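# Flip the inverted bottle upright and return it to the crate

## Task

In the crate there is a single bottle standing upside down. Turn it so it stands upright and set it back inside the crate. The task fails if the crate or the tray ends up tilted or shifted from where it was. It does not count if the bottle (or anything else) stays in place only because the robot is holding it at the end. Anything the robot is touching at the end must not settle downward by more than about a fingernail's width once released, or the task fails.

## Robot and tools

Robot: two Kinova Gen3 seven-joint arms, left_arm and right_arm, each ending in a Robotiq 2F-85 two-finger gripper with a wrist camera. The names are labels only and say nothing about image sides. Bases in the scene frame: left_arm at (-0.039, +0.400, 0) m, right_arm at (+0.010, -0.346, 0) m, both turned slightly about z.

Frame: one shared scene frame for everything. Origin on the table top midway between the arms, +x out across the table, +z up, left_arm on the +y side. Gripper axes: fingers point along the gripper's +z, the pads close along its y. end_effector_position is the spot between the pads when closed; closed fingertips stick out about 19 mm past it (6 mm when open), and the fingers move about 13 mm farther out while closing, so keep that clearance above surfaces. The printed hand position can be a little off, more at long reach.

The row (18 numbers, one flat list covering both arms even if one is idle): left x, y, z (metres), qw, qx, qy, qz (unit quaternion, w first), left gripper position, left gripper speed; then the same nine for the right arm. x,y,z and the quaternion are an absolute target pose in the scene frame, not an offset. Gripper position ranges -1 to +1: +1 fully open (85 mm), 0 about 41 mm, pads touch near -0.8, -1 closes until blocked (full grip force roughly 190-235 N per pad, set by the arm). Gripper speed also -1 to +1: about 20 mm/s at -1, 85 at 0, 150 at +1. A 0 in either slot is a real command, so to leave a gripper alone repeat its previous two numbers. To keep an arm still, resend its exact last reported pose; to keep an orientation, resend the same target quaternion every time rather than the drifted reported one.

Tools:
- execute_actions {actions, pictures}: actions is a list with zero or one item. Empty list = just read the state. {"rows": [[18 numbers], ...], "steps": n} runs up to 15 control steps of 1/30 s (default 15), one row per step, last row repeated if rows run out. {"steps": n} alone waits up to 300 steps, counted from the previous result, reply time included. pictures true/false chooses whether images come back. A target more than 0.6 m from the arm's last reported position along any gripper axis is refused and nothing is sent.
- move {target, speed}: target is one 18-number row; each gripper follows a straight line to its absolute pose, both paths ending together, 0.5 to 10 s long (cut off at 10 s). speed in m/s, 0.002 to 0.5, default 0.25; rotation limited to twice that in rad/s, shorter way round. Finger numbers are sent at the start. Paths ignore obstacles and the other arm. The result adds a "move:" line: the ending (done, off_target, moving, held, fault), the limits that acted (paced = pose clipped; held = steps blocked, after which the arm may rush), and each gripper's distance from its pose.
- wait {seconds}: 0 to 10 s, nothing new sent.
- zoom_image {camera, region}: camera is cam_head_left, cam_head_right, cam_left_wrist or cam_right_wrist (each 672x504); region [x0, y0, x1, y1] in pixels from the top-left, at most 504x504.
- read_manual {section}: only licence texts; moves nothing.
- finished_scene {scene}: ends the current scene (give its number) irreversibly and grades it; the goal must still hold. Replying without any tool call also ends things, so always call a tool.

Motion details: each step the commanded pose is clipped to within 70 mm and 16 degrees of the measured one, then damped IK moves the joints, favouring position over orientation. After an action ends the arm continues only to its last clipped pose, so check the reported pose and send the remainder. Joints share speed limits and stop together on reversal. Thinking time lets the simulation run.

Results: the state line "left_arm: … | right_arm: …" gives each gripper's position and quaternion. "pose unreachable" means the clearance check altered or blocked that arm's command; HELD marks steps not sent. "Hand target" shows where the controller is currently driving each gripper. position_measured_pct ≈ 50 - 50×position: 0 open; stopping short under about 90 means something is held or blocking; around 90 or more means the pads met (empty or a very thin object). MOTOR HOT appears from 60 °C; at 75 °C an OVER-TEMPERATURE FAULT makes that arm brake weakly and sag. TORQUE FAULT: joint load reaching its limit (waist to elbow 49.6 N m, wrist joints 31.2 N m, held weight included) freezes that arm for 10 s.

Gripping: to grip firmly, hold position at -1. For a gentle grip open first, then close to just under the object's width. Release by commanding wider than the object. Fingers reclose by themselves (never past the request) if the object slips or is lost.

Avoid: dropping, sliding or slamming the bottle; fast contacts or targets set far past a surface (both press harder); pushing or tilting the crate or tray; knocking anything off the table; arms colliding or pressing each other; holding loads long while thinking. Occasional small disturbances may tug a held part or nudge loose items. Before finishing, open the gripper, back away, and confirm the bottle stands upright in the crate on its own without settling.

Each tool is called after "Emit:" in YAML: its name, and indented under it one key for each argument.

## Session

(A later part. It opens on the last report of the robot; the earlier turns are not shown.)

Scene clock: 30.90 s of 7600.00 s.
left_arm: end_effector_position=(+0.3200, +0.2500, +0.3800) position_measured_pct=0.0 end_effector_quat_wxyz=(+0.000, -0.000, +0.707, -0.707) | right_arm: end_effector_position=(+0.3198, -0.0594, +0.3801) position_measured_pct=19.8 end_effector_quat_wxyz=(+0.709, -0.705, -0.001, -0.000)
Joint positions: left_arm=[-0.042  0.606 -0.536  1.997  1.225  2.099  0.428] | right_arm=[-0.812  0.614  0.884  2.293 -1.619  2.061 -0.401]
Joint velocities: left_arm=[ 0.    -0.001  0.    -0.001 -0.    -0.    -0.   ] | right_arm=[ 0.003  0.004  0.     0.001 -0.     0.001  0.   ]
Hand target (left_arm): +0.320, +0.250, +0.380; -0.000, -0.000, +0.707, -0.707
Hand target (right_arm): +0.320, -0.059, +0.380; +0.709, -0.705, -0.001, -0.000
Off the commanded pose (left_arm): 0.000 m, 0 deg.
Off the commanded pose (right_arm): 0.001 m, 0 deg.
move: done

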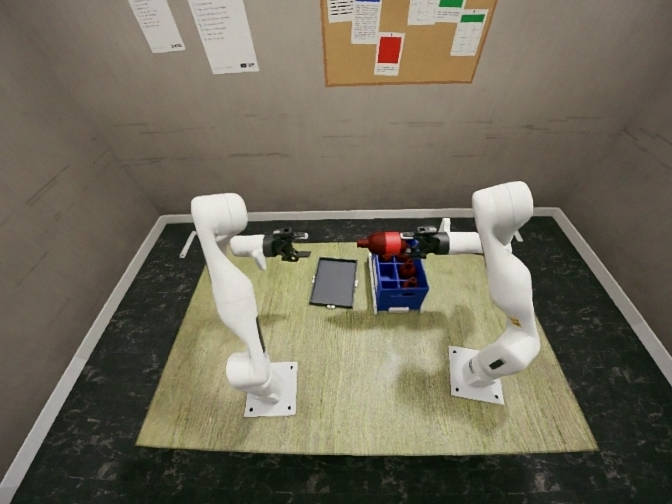

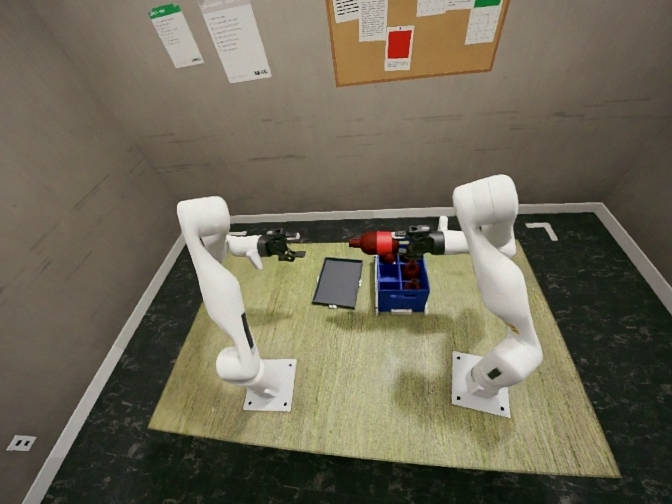

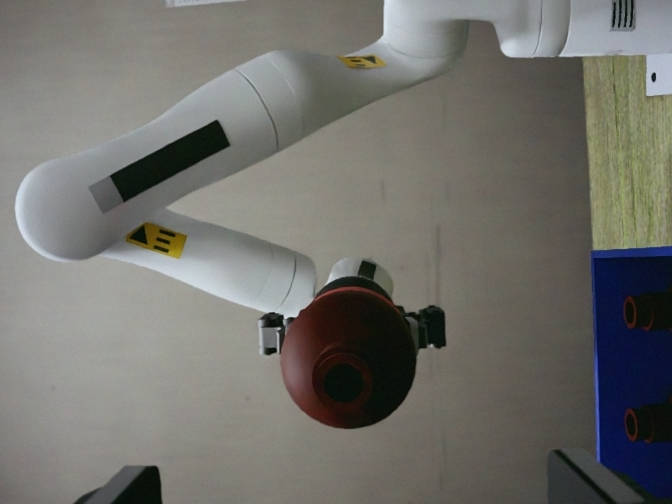

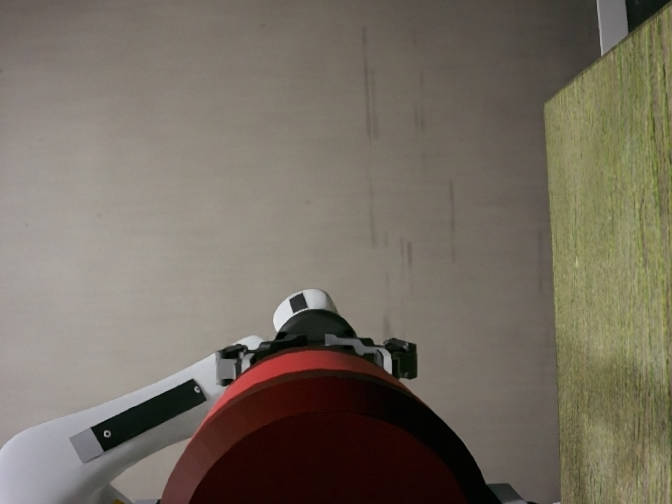

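Emit:
move:
  target: [0.32,0.13,0.382,0,0,0.707,-0.707,1,0,0.32,-0.06,0.38,-0.707,0.707,0,0,-1,-0.5]
  speed: 0.15

Scene clock: 32.97 s of 7600.00 s.
left_arm: end_effector_position=(+0.3206, +0.1304, +0.3819) position_measured_pct=0.0 end_effector_quat_wxyz=(+0.000, -0.001, +0.707, -0.707) | right_arm: end_effector_position=(+0.3200, -0.0600, +0.3800) position_measured_pct=19.8 end_effector_quat_wxyz=(+0.707, -0.707, +0.000, +0.000)
Joint positions: left_arm=[ 0.216  0.539 -0.457  2.1    1.476  1.889  0.506] | right_arm=[-0.814  0.61   0.889  2.292 -1.616  2.055 -0.409]
Joint velocities: left_arm=[ 0.006 -0.003  0.005  0.    -0.001 -0.004  0.   ] | right_arm=[ 0.     0.001  0.001 -0.001 -0.    -0.    -0.001]
Hand target (left_arm): +0.320, +0.130, +0.382; +0.000, -0.000, +0.707, -0.707
Hand target (right_arm): +0.320, -0.060, +0.380; +0.707, -0.707, -0.000, +0.000
Off the commanded pose (left_arm): 0.001 m, 0 deg.
Off the commanded pose (right_arm): 0.000 m, 0 deg.
move: done

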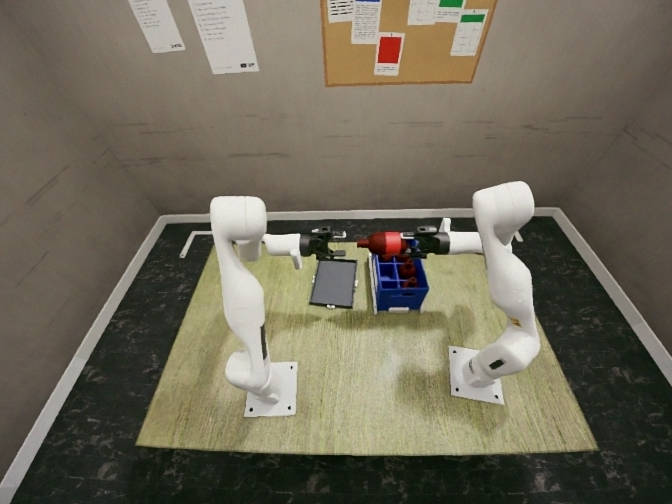

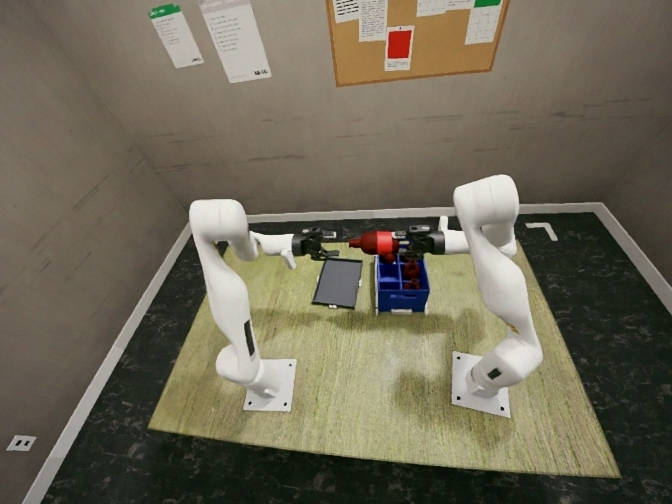

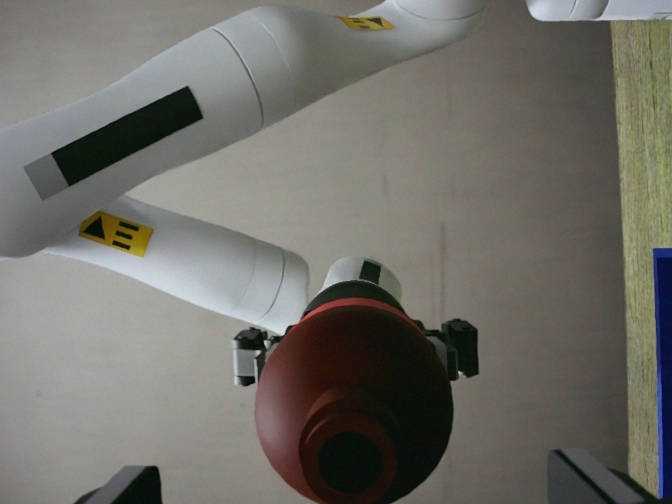

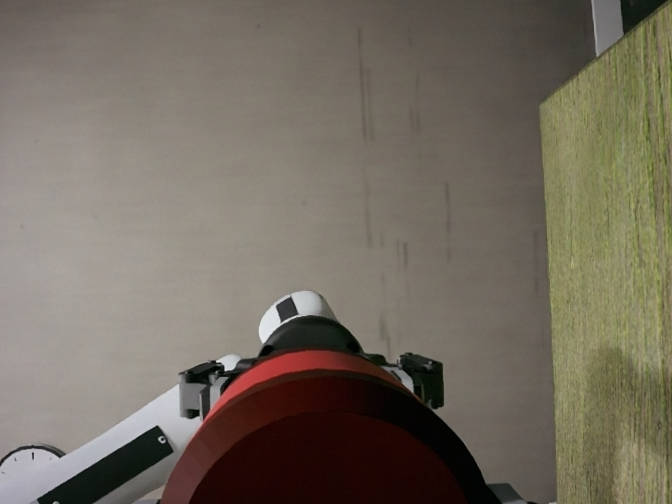

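Emit:
move:
  target: [0.324,0.061,0.383,0,0,0.707,-0.707,0.3,0,0.32,-0.06,0.38,-0.707,0.707,0,0,-1,-0.5]
  speed: 0.08

Emit:
zoom_image:
  camera: "cam_head_left"
  region: [310,200,450,290]

Scene clock: 35.10 s of 7600.00 s.
left_arm: end_effector_position=(+0.3244, +0.0613, +0.3830) position_measured_pct=34.9 end_effector_quat_wxyz=(+0.000, -0.000, +0.707, -0.707) | right_arm: end_effector_position=(+0.3200, -0.0600, +0.3800) position_measured_pct=19.8 end_effector_quat_wxyz=(+0.707, -0.707, -0.000, -0.000)
Joint positions: left_arm=[ 0.361  0.531 -0.394  2.093  1.638  1.759  0.555] | right_arm=[-0.814  0.61   0.889  2.292 -1.616  2.055 -0.409]
Joint velocities: left_arm=[ 0.004  0.001  0.002 -0.001 -0.001 -0.003 -0.   ] | right_arm=[-0.001  0.001 -0.     0.001  0.     0.    -0.   ]
Hand target (left_arm): +0.324, +0.061, +0.383; -0.000, -0.000, +0.707, -0.707
Hand target (right_arm): +0.320, -0.060, +0.380; +0.707, -0.707, +0.000, -0.000
Off the commanded pose (left_arm): 0.000 m, 0 deg.
Off the commanded pose (right_arm): 0.000 m, 0 deg.
move: done

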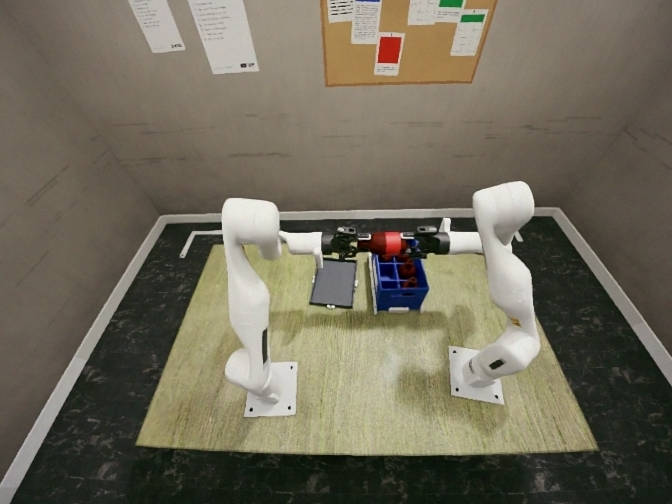

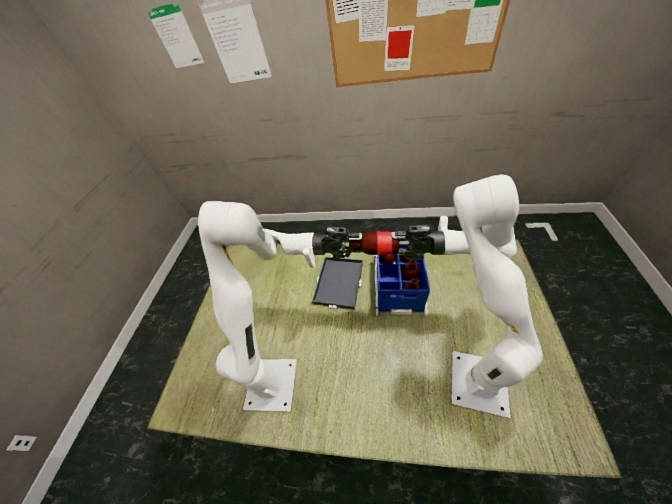

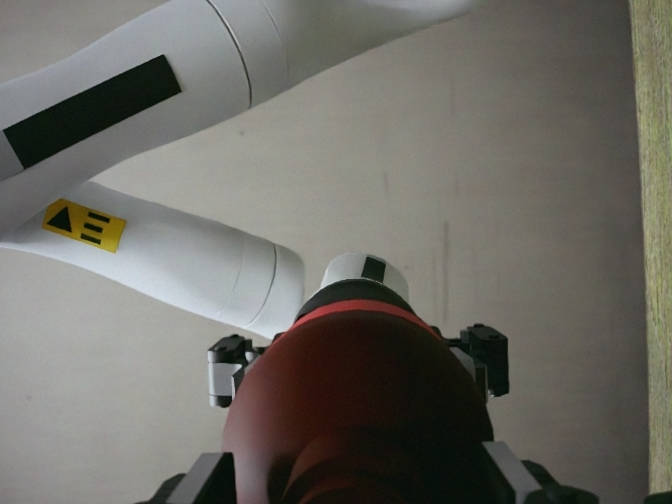

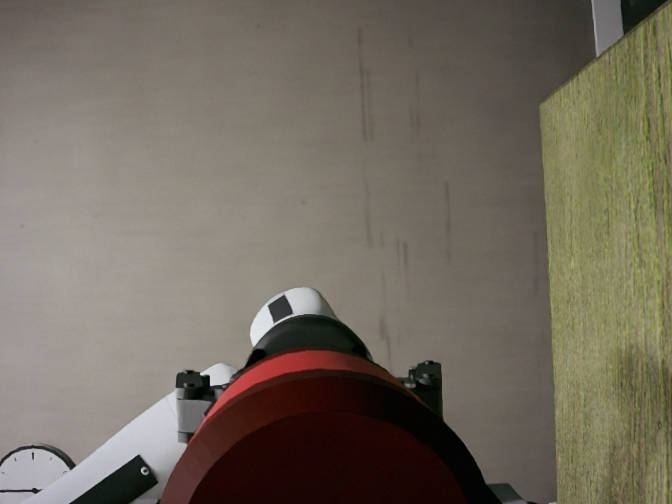

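Region (310, 200, 450, 290) of cam_head_left's 672x504 image, scaled by 3.600, with more detail than that image has; it fills the top 324 rows of this view, and the rest is white.

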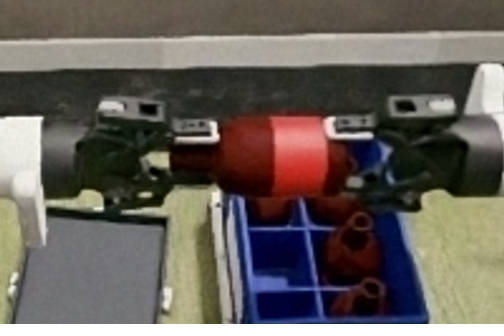

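Slightly deep; back off and close.

Emit:
move:
  target: [0.324,0.069,0.383,0,0,0.707,-0.707,-1,-0.7,0.32,-0.06,0.38,-0.707,0.707,0,0,-1,-0.5]
  speed: 0.05

Emit:
zoom_image:
  camera: "cam_head_left"
  region: [310,200,450,290]

Scene clock: 37.00 s of 7600.00 s.
left_arm: end_effector_position=(+0.3248, +0.0698, +0.3816) position_measured_pct=63.9 end_effector_quat_wxyz=(+0.001, -0.001, +0.709, -0.706) | right_arm: end_effector_position=(+0.3207, -0.0605, +0.3792) position_measured_pct=19.8 end_effector_quat_wxyz=(+0.706, -0.708, +0.001, -0.001)
Joint positions: left_arm=[ 0.343  0.531 -0.401  2.095  1.618  1.771  0.55 ] | right_arm=[-0.813  0.61   0.89   2.291 -1.615  2.053 -0.409]
Joint velocities: left_arm=[-0.004 -0.001  0.005  0.001 -0.001 -0.002 -0.   ] | right_arm=[ 0.002 -0.    -0.002 -0.001  0.    -0.003  0.001]
Hand target (left_arm): +0.324, +0.069, +0.383; +0.000, +0.000, +0.707, -0.707
Hand target (right_arm): +0.320, -0.060, +0.380; +0.707, -0.707, +0.000, -0.000
Off the commanded pose (left_arm): 0.002 m, 0 deg.
Off the commanded pose (right_arm): 0.001 m, 0 deg.
move: done

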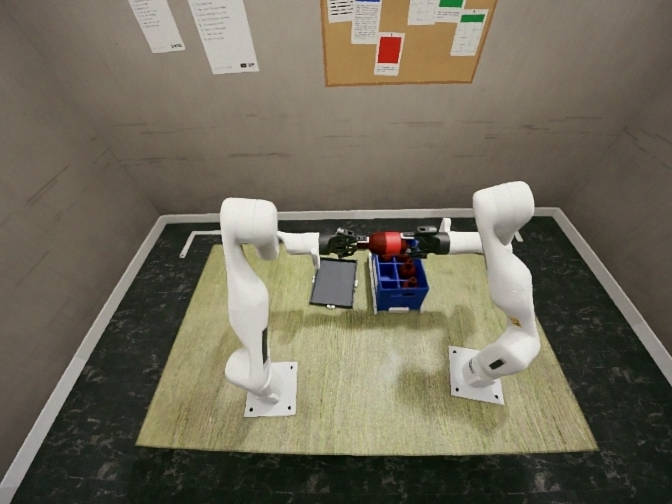

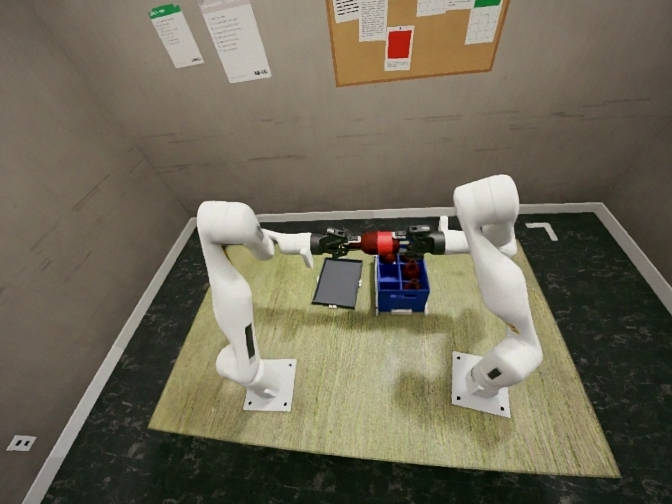

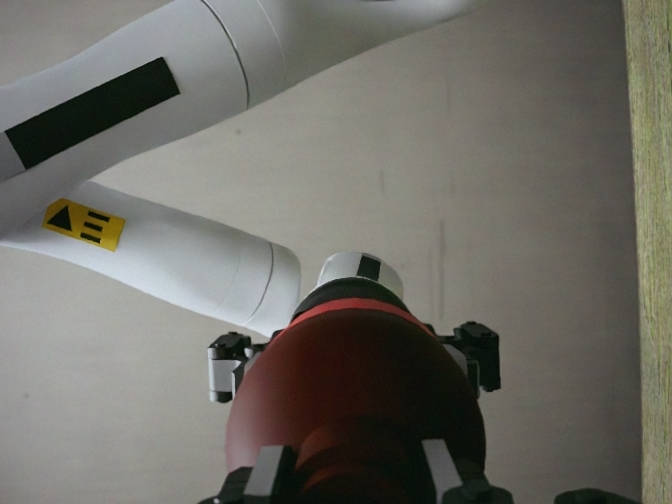

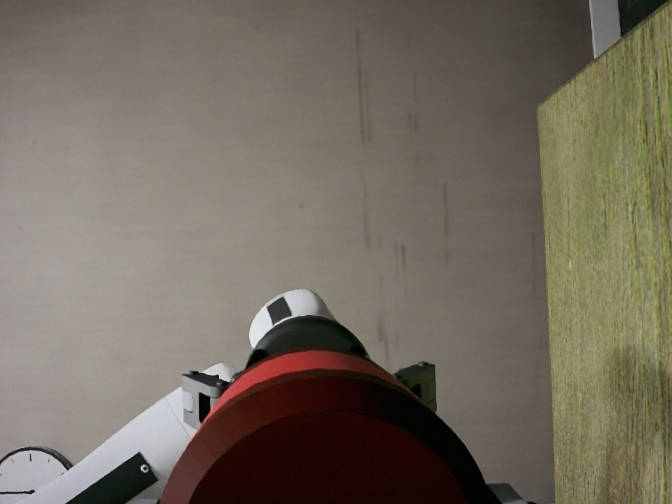

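Region (310, 200, 450, 290) of cam_head_left's 672x504 image, scaled by 3.600, with more detail than that image has; it fills the top 324 rows of this view, and the rest is white.

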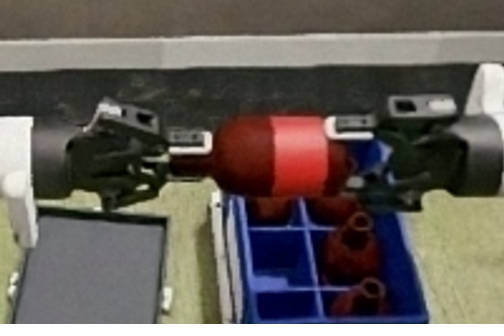

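Emit:
move:
  target: [0.324,0.069,0.383,0,0,0.707,-0.707,-1,-0.7,0.32,-0.06,0.38,-0.707,0.707,0,0,1,0]

Emit:
move:
  target: [0.324,0.13,0.383,0,0,0.707,-0.707,-1,-0.7,0.32,-0.06,0.38,-0.707,0.707,0,0,1,0]
  speed: 0.1

Emit:
move:
  target: [0.324,0.13,0.37,0,0,1,0,-1,-0.7,0.25,-0.4,0.35,0,1,0,0,1,0]

Emit:
move:
  target: [0.318,-0.056,0.345,0,-0.383,0.924,0,-1,-0.7,0.25,-0.4,0.35,0,1,0,0,1,0]
  speed: 0.2

Emit:
zoom_image:
  camera: "cam_head_right"
  region: [330,200,470,320]

Scene clock: 39.17 s of 7600.00 s.
left_arm: end_effector_position=(+0.3240, +0.0690, +0.3830) position_measured_pct=63.9 end_effector_quat_wxyz=(-0.000, -0.000, +0.707, -0.707) | right_arm: end_effector_position=(+0.3200, -0.0600, +0.3800) position_measured_pct=0.0 end_effector_quat_wxyz=(+0.707, -0.707, +0.000, -0.000)
Joint positions: left_arm=[ 0.343  0.53  -0.398  2.095  1.619  1.773  0.55 ] | right_arm=[-0.813  0.609  0.888  2.292 -1.616  2.054 -0.409]
Joint velocities: left_arm=[ 0.    -0.    -0.     0.     0.     0.001  0.   ] | right_arm=[-0.    -0.002  0.001 -0.001 -0.001  0.001 -0.001]
Hand target (left_arm): +0.324, +0.069, +0.383; -0.000, -0.000, +0.707, -0.707
Hand target (right_arm): +0.320, -0.060, +0.380; +0.707, -0.707, +0.000, -0.000
Off the commanded pose (left_arm): 0.000 m, 0 deg.
Off the commanded pose (right_arm): 0.000 m, 0 deg.
move: done

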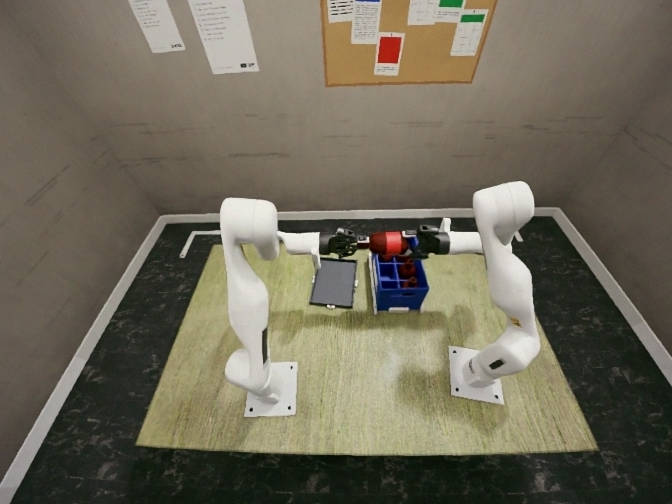

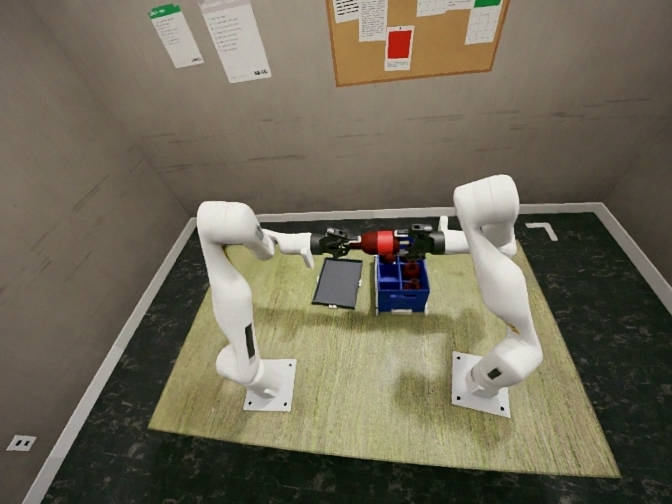

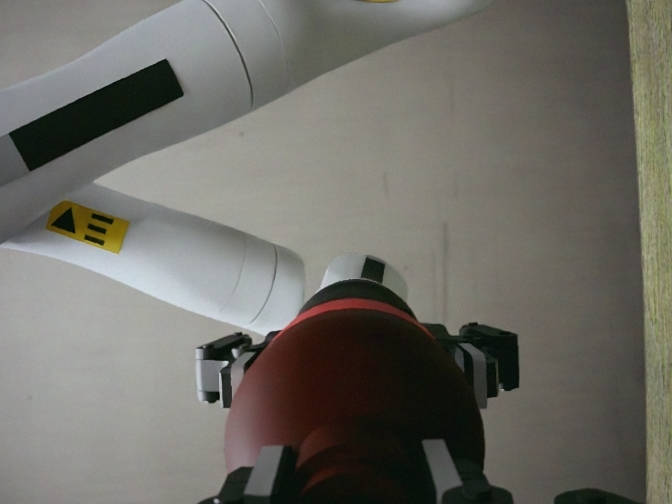

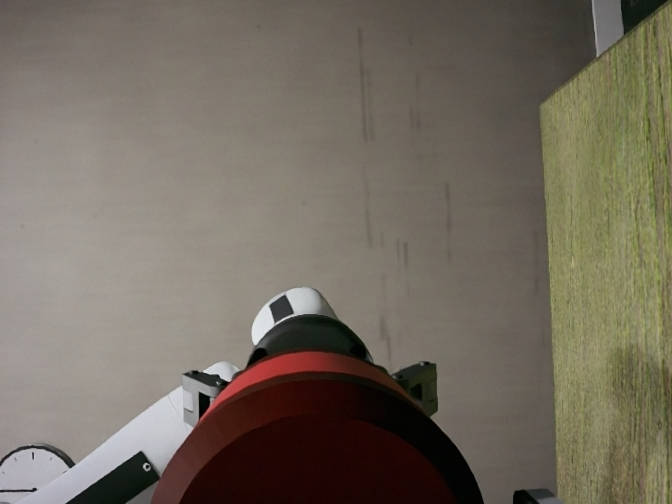

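Scene clock: 40.10 s of 7600.00 s.
left_arm: end_effector_position=(+0.3237, +0.1298, +0.3830) position_measured_pct=63.9 end_effector_quat_wxyz=(-0.000, +0.000, +0.707, -0.707) | right_arm: end_effector_position=(+0.3200, -0.0600, +0.3800) position_measured_pct=0.0 end_effector_quat_wxyz=(+0.707, -0.707, -0.000, -0.000)
Joint positions: left_arm=[ 0.216  0.541 -0.453  2.088  1.48   1.888  0.516] | right_arm=[-0.813  0.609  0.888  2.292 -1.615  2.054 -0.409]
Joint velocities: left_arm=[-0.003  0.002 -0.006  0.     0.001  0.002 -0.   ] | right_arm=[ 0.001 -0.002  0.001 -0.001  0.    -0.    -0.   ]
Hand target (left_arm): +0.324, +0.130, +0.383; +0.000, +0.000, +0.707, -0.707
Hand target (right_arm): +0.320, -0.060, +0.380; +0.707, -0.707, +0.000, +0.000
Off the commanded pose (left_arm): 0.000 m, 0 deg.
Off the commanded pose (right_arm): 0.000 m, 0 deg.
move: done

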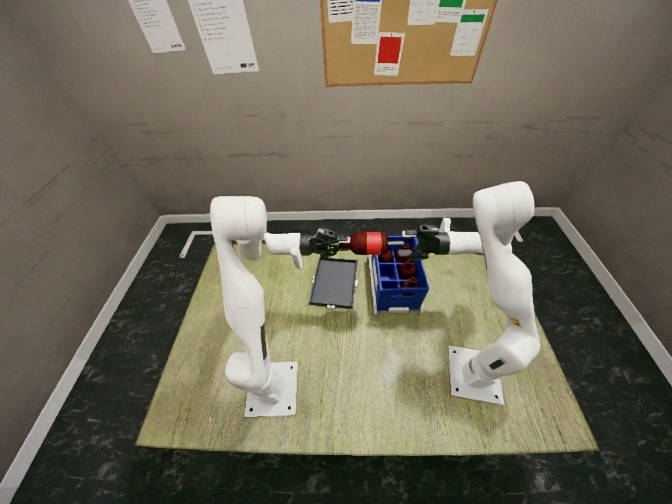

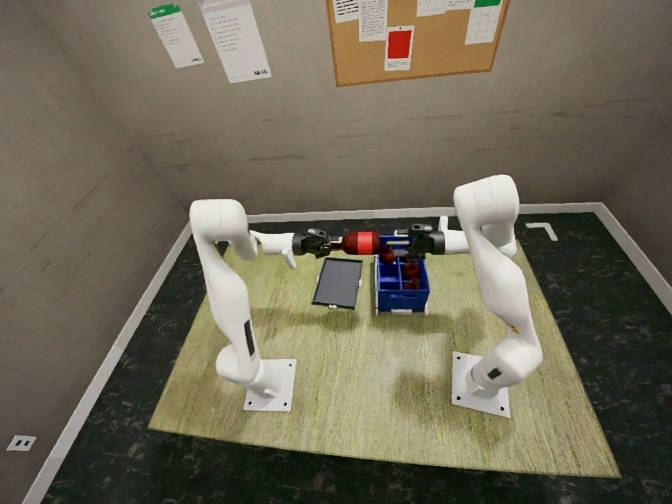

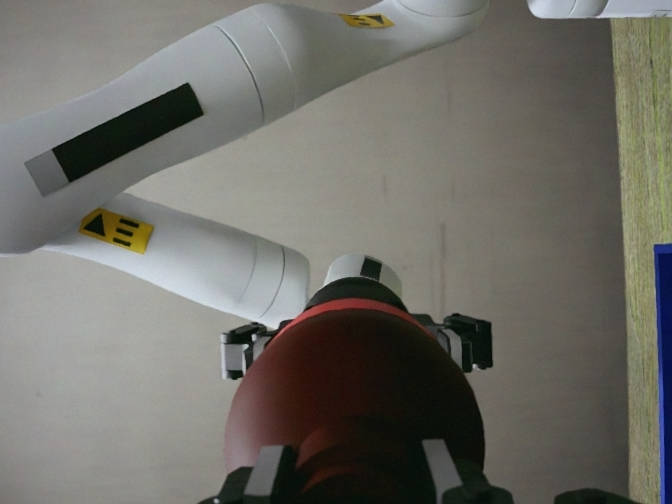

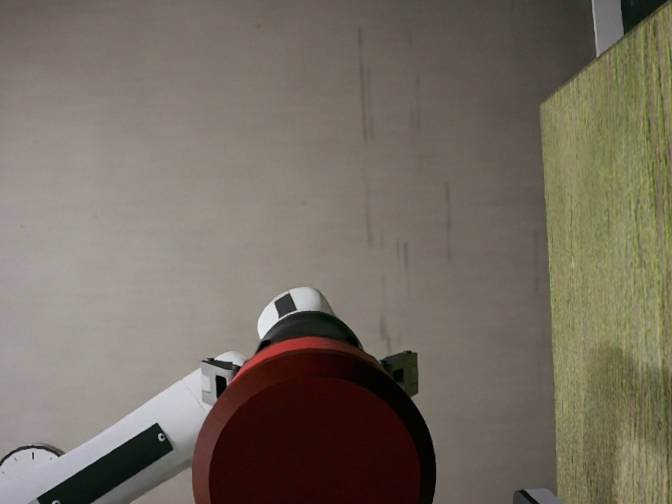

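Scene clock: 43.60 s of 7600.00 s.
left_arm: end_effector_position=(+0.3229, +0.1296, +0.3704) position_measured_pct=63.9 end_effector_quat_wxyz=(-0.000, +0.001, +1.000, -0.001) | right_arm: end_effector_position=(+0.2487, -0.3998, +0.3510) position_measured_pct=0.0 end_effector_quat_wxyz=(+0.001, +1.000, -0.000, -0.002)
Joint positions: left_arm=[ 0.987  0.368 -0.535  1.229  0.188  1.592  1.995] | right_arm=[-1.603  0.482  2.208  1.873 -0.377  1.571 -0.723]
Joint velocities: left_arm=[ 0.004  0.008  0.006 -0.002 -0.001 -0.     0.002] | right_arm=[-0.002  0.006 -0.002 -0.001  0.001 -0.001 -0.002]
Hand target (left_arm): +0.323, +0.129, +0.370; -0.001, +0.002, +1.000, -0.001
Hand target (right_arm): +0.249, -0.400, +0.351; +0.002, +1.000, -0.000, -0.002
Off the commanded pose (left_arm): 0.001 m, 0 deg.
Off the commanded pose (right_arm): 0.002 m, 0 deg.
move: done

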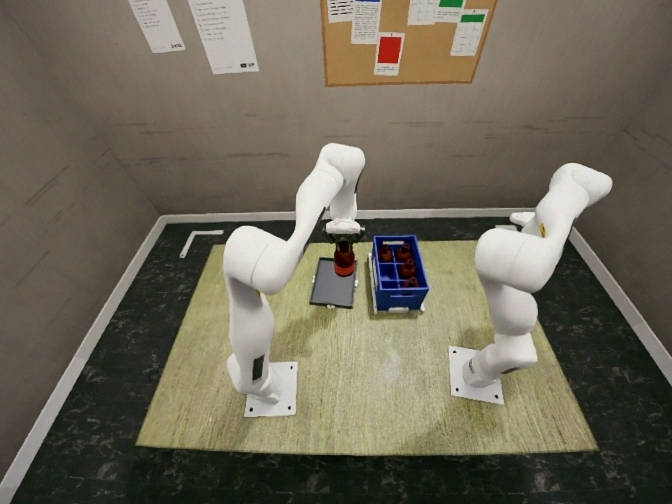

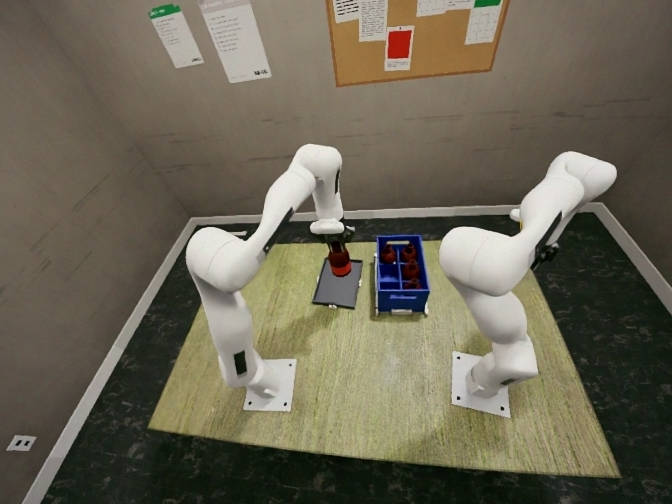

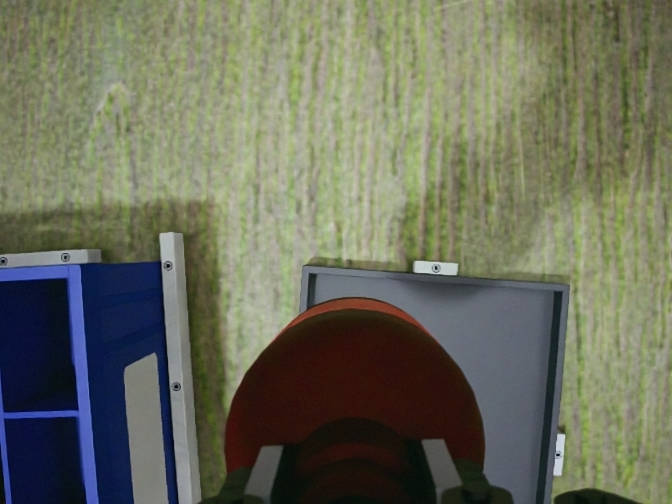

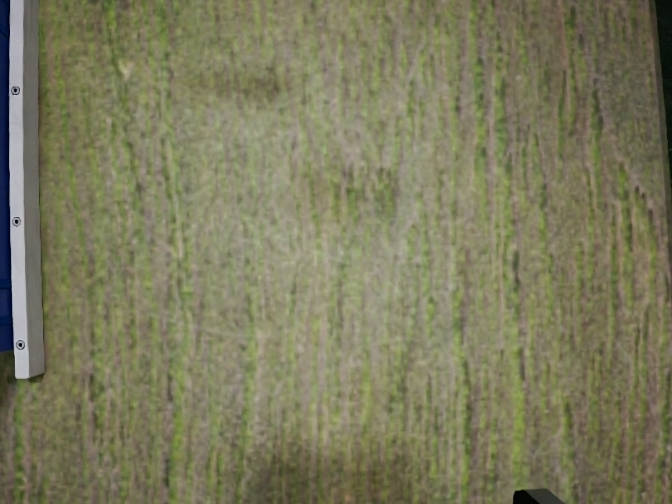

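Scene clock: 45.93 s of 7600.00 s.
left_arm: end_effector_position=(+0.3177, -0.0561, +0.3454) position_measured_pct=63.9 end_effector_quat_wxyz=(+0.000, -0.382, +0.924, -0.000) | right_arm: end_effector_position=(+0.2500, -0.4000, +0.3500) position_measured_pct=0.0 end_effector_quat_wxyz=(+0.000, +1.000, +0.000, +0.000)
Joint positions: left_arm=[ 1.129  0.732 -0.598  0.713  0.394  1.774  3.039] | right_arm=[-1.602  0.479  2.205  1.875 -0.38   1.566 -0.723]
Joint velocities: left_arm=[-0.003  0.009 -0.    -0.004 -0.001  0.001  0.001] | right_arm=[-0.    -0.001  0.003 -0.001  0.     0.001 -0.   ]
Hand target (left_arm): +0.318, -0.056, +0.345; +0.000, -0.382, +0.924, +0.000
Hand target (right_arm): +0.250, -0.400, +0.350; +0.000, +1.000, +0.000, +0.000
Off the commanded pose (left_arm): 0.000 m, 0 deg.
Off the commanded pose (right_arm): 0.000 m, 0 deg.
move: done

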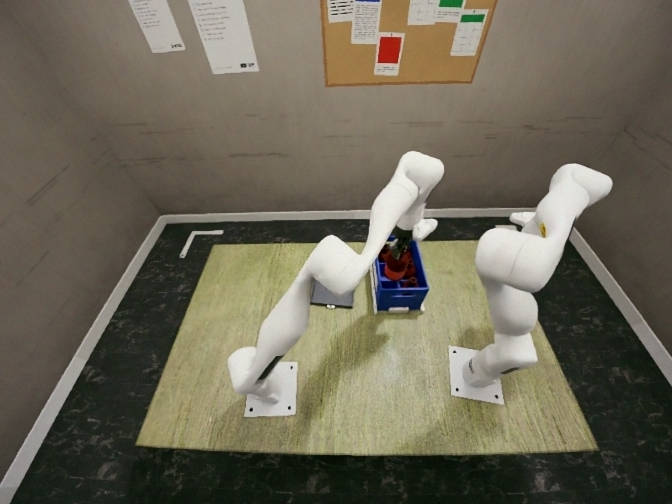

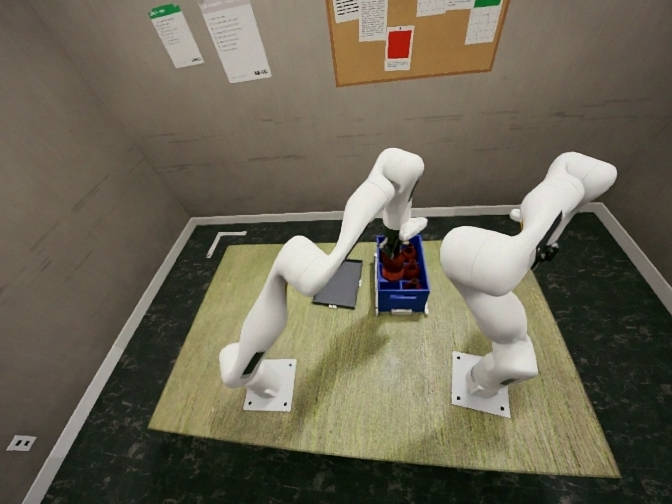

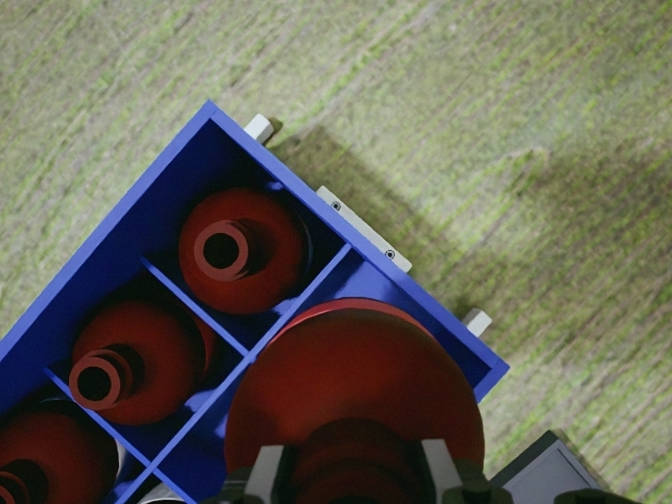

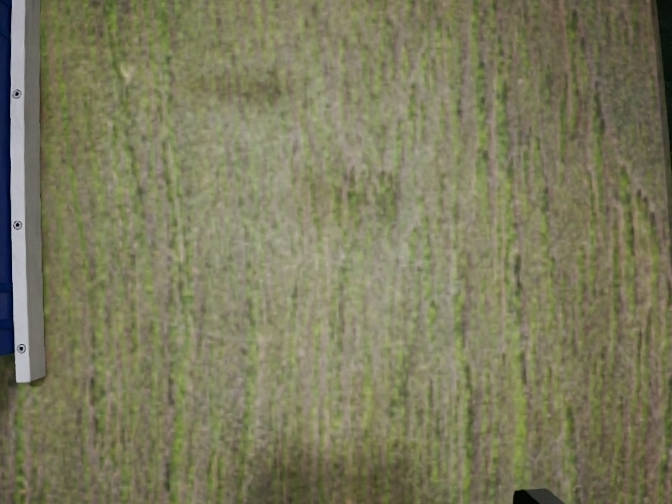

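Region (330, 200, 470, 320) of cam_head_right's 672x504 image, scaled by 3.600, with more detail than that image has; it fills the top 432 rows of this view, and the rest is white.

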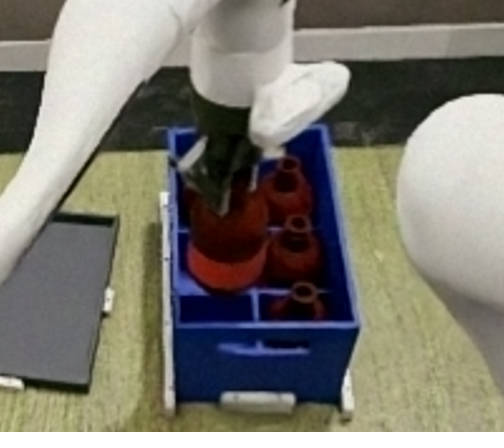

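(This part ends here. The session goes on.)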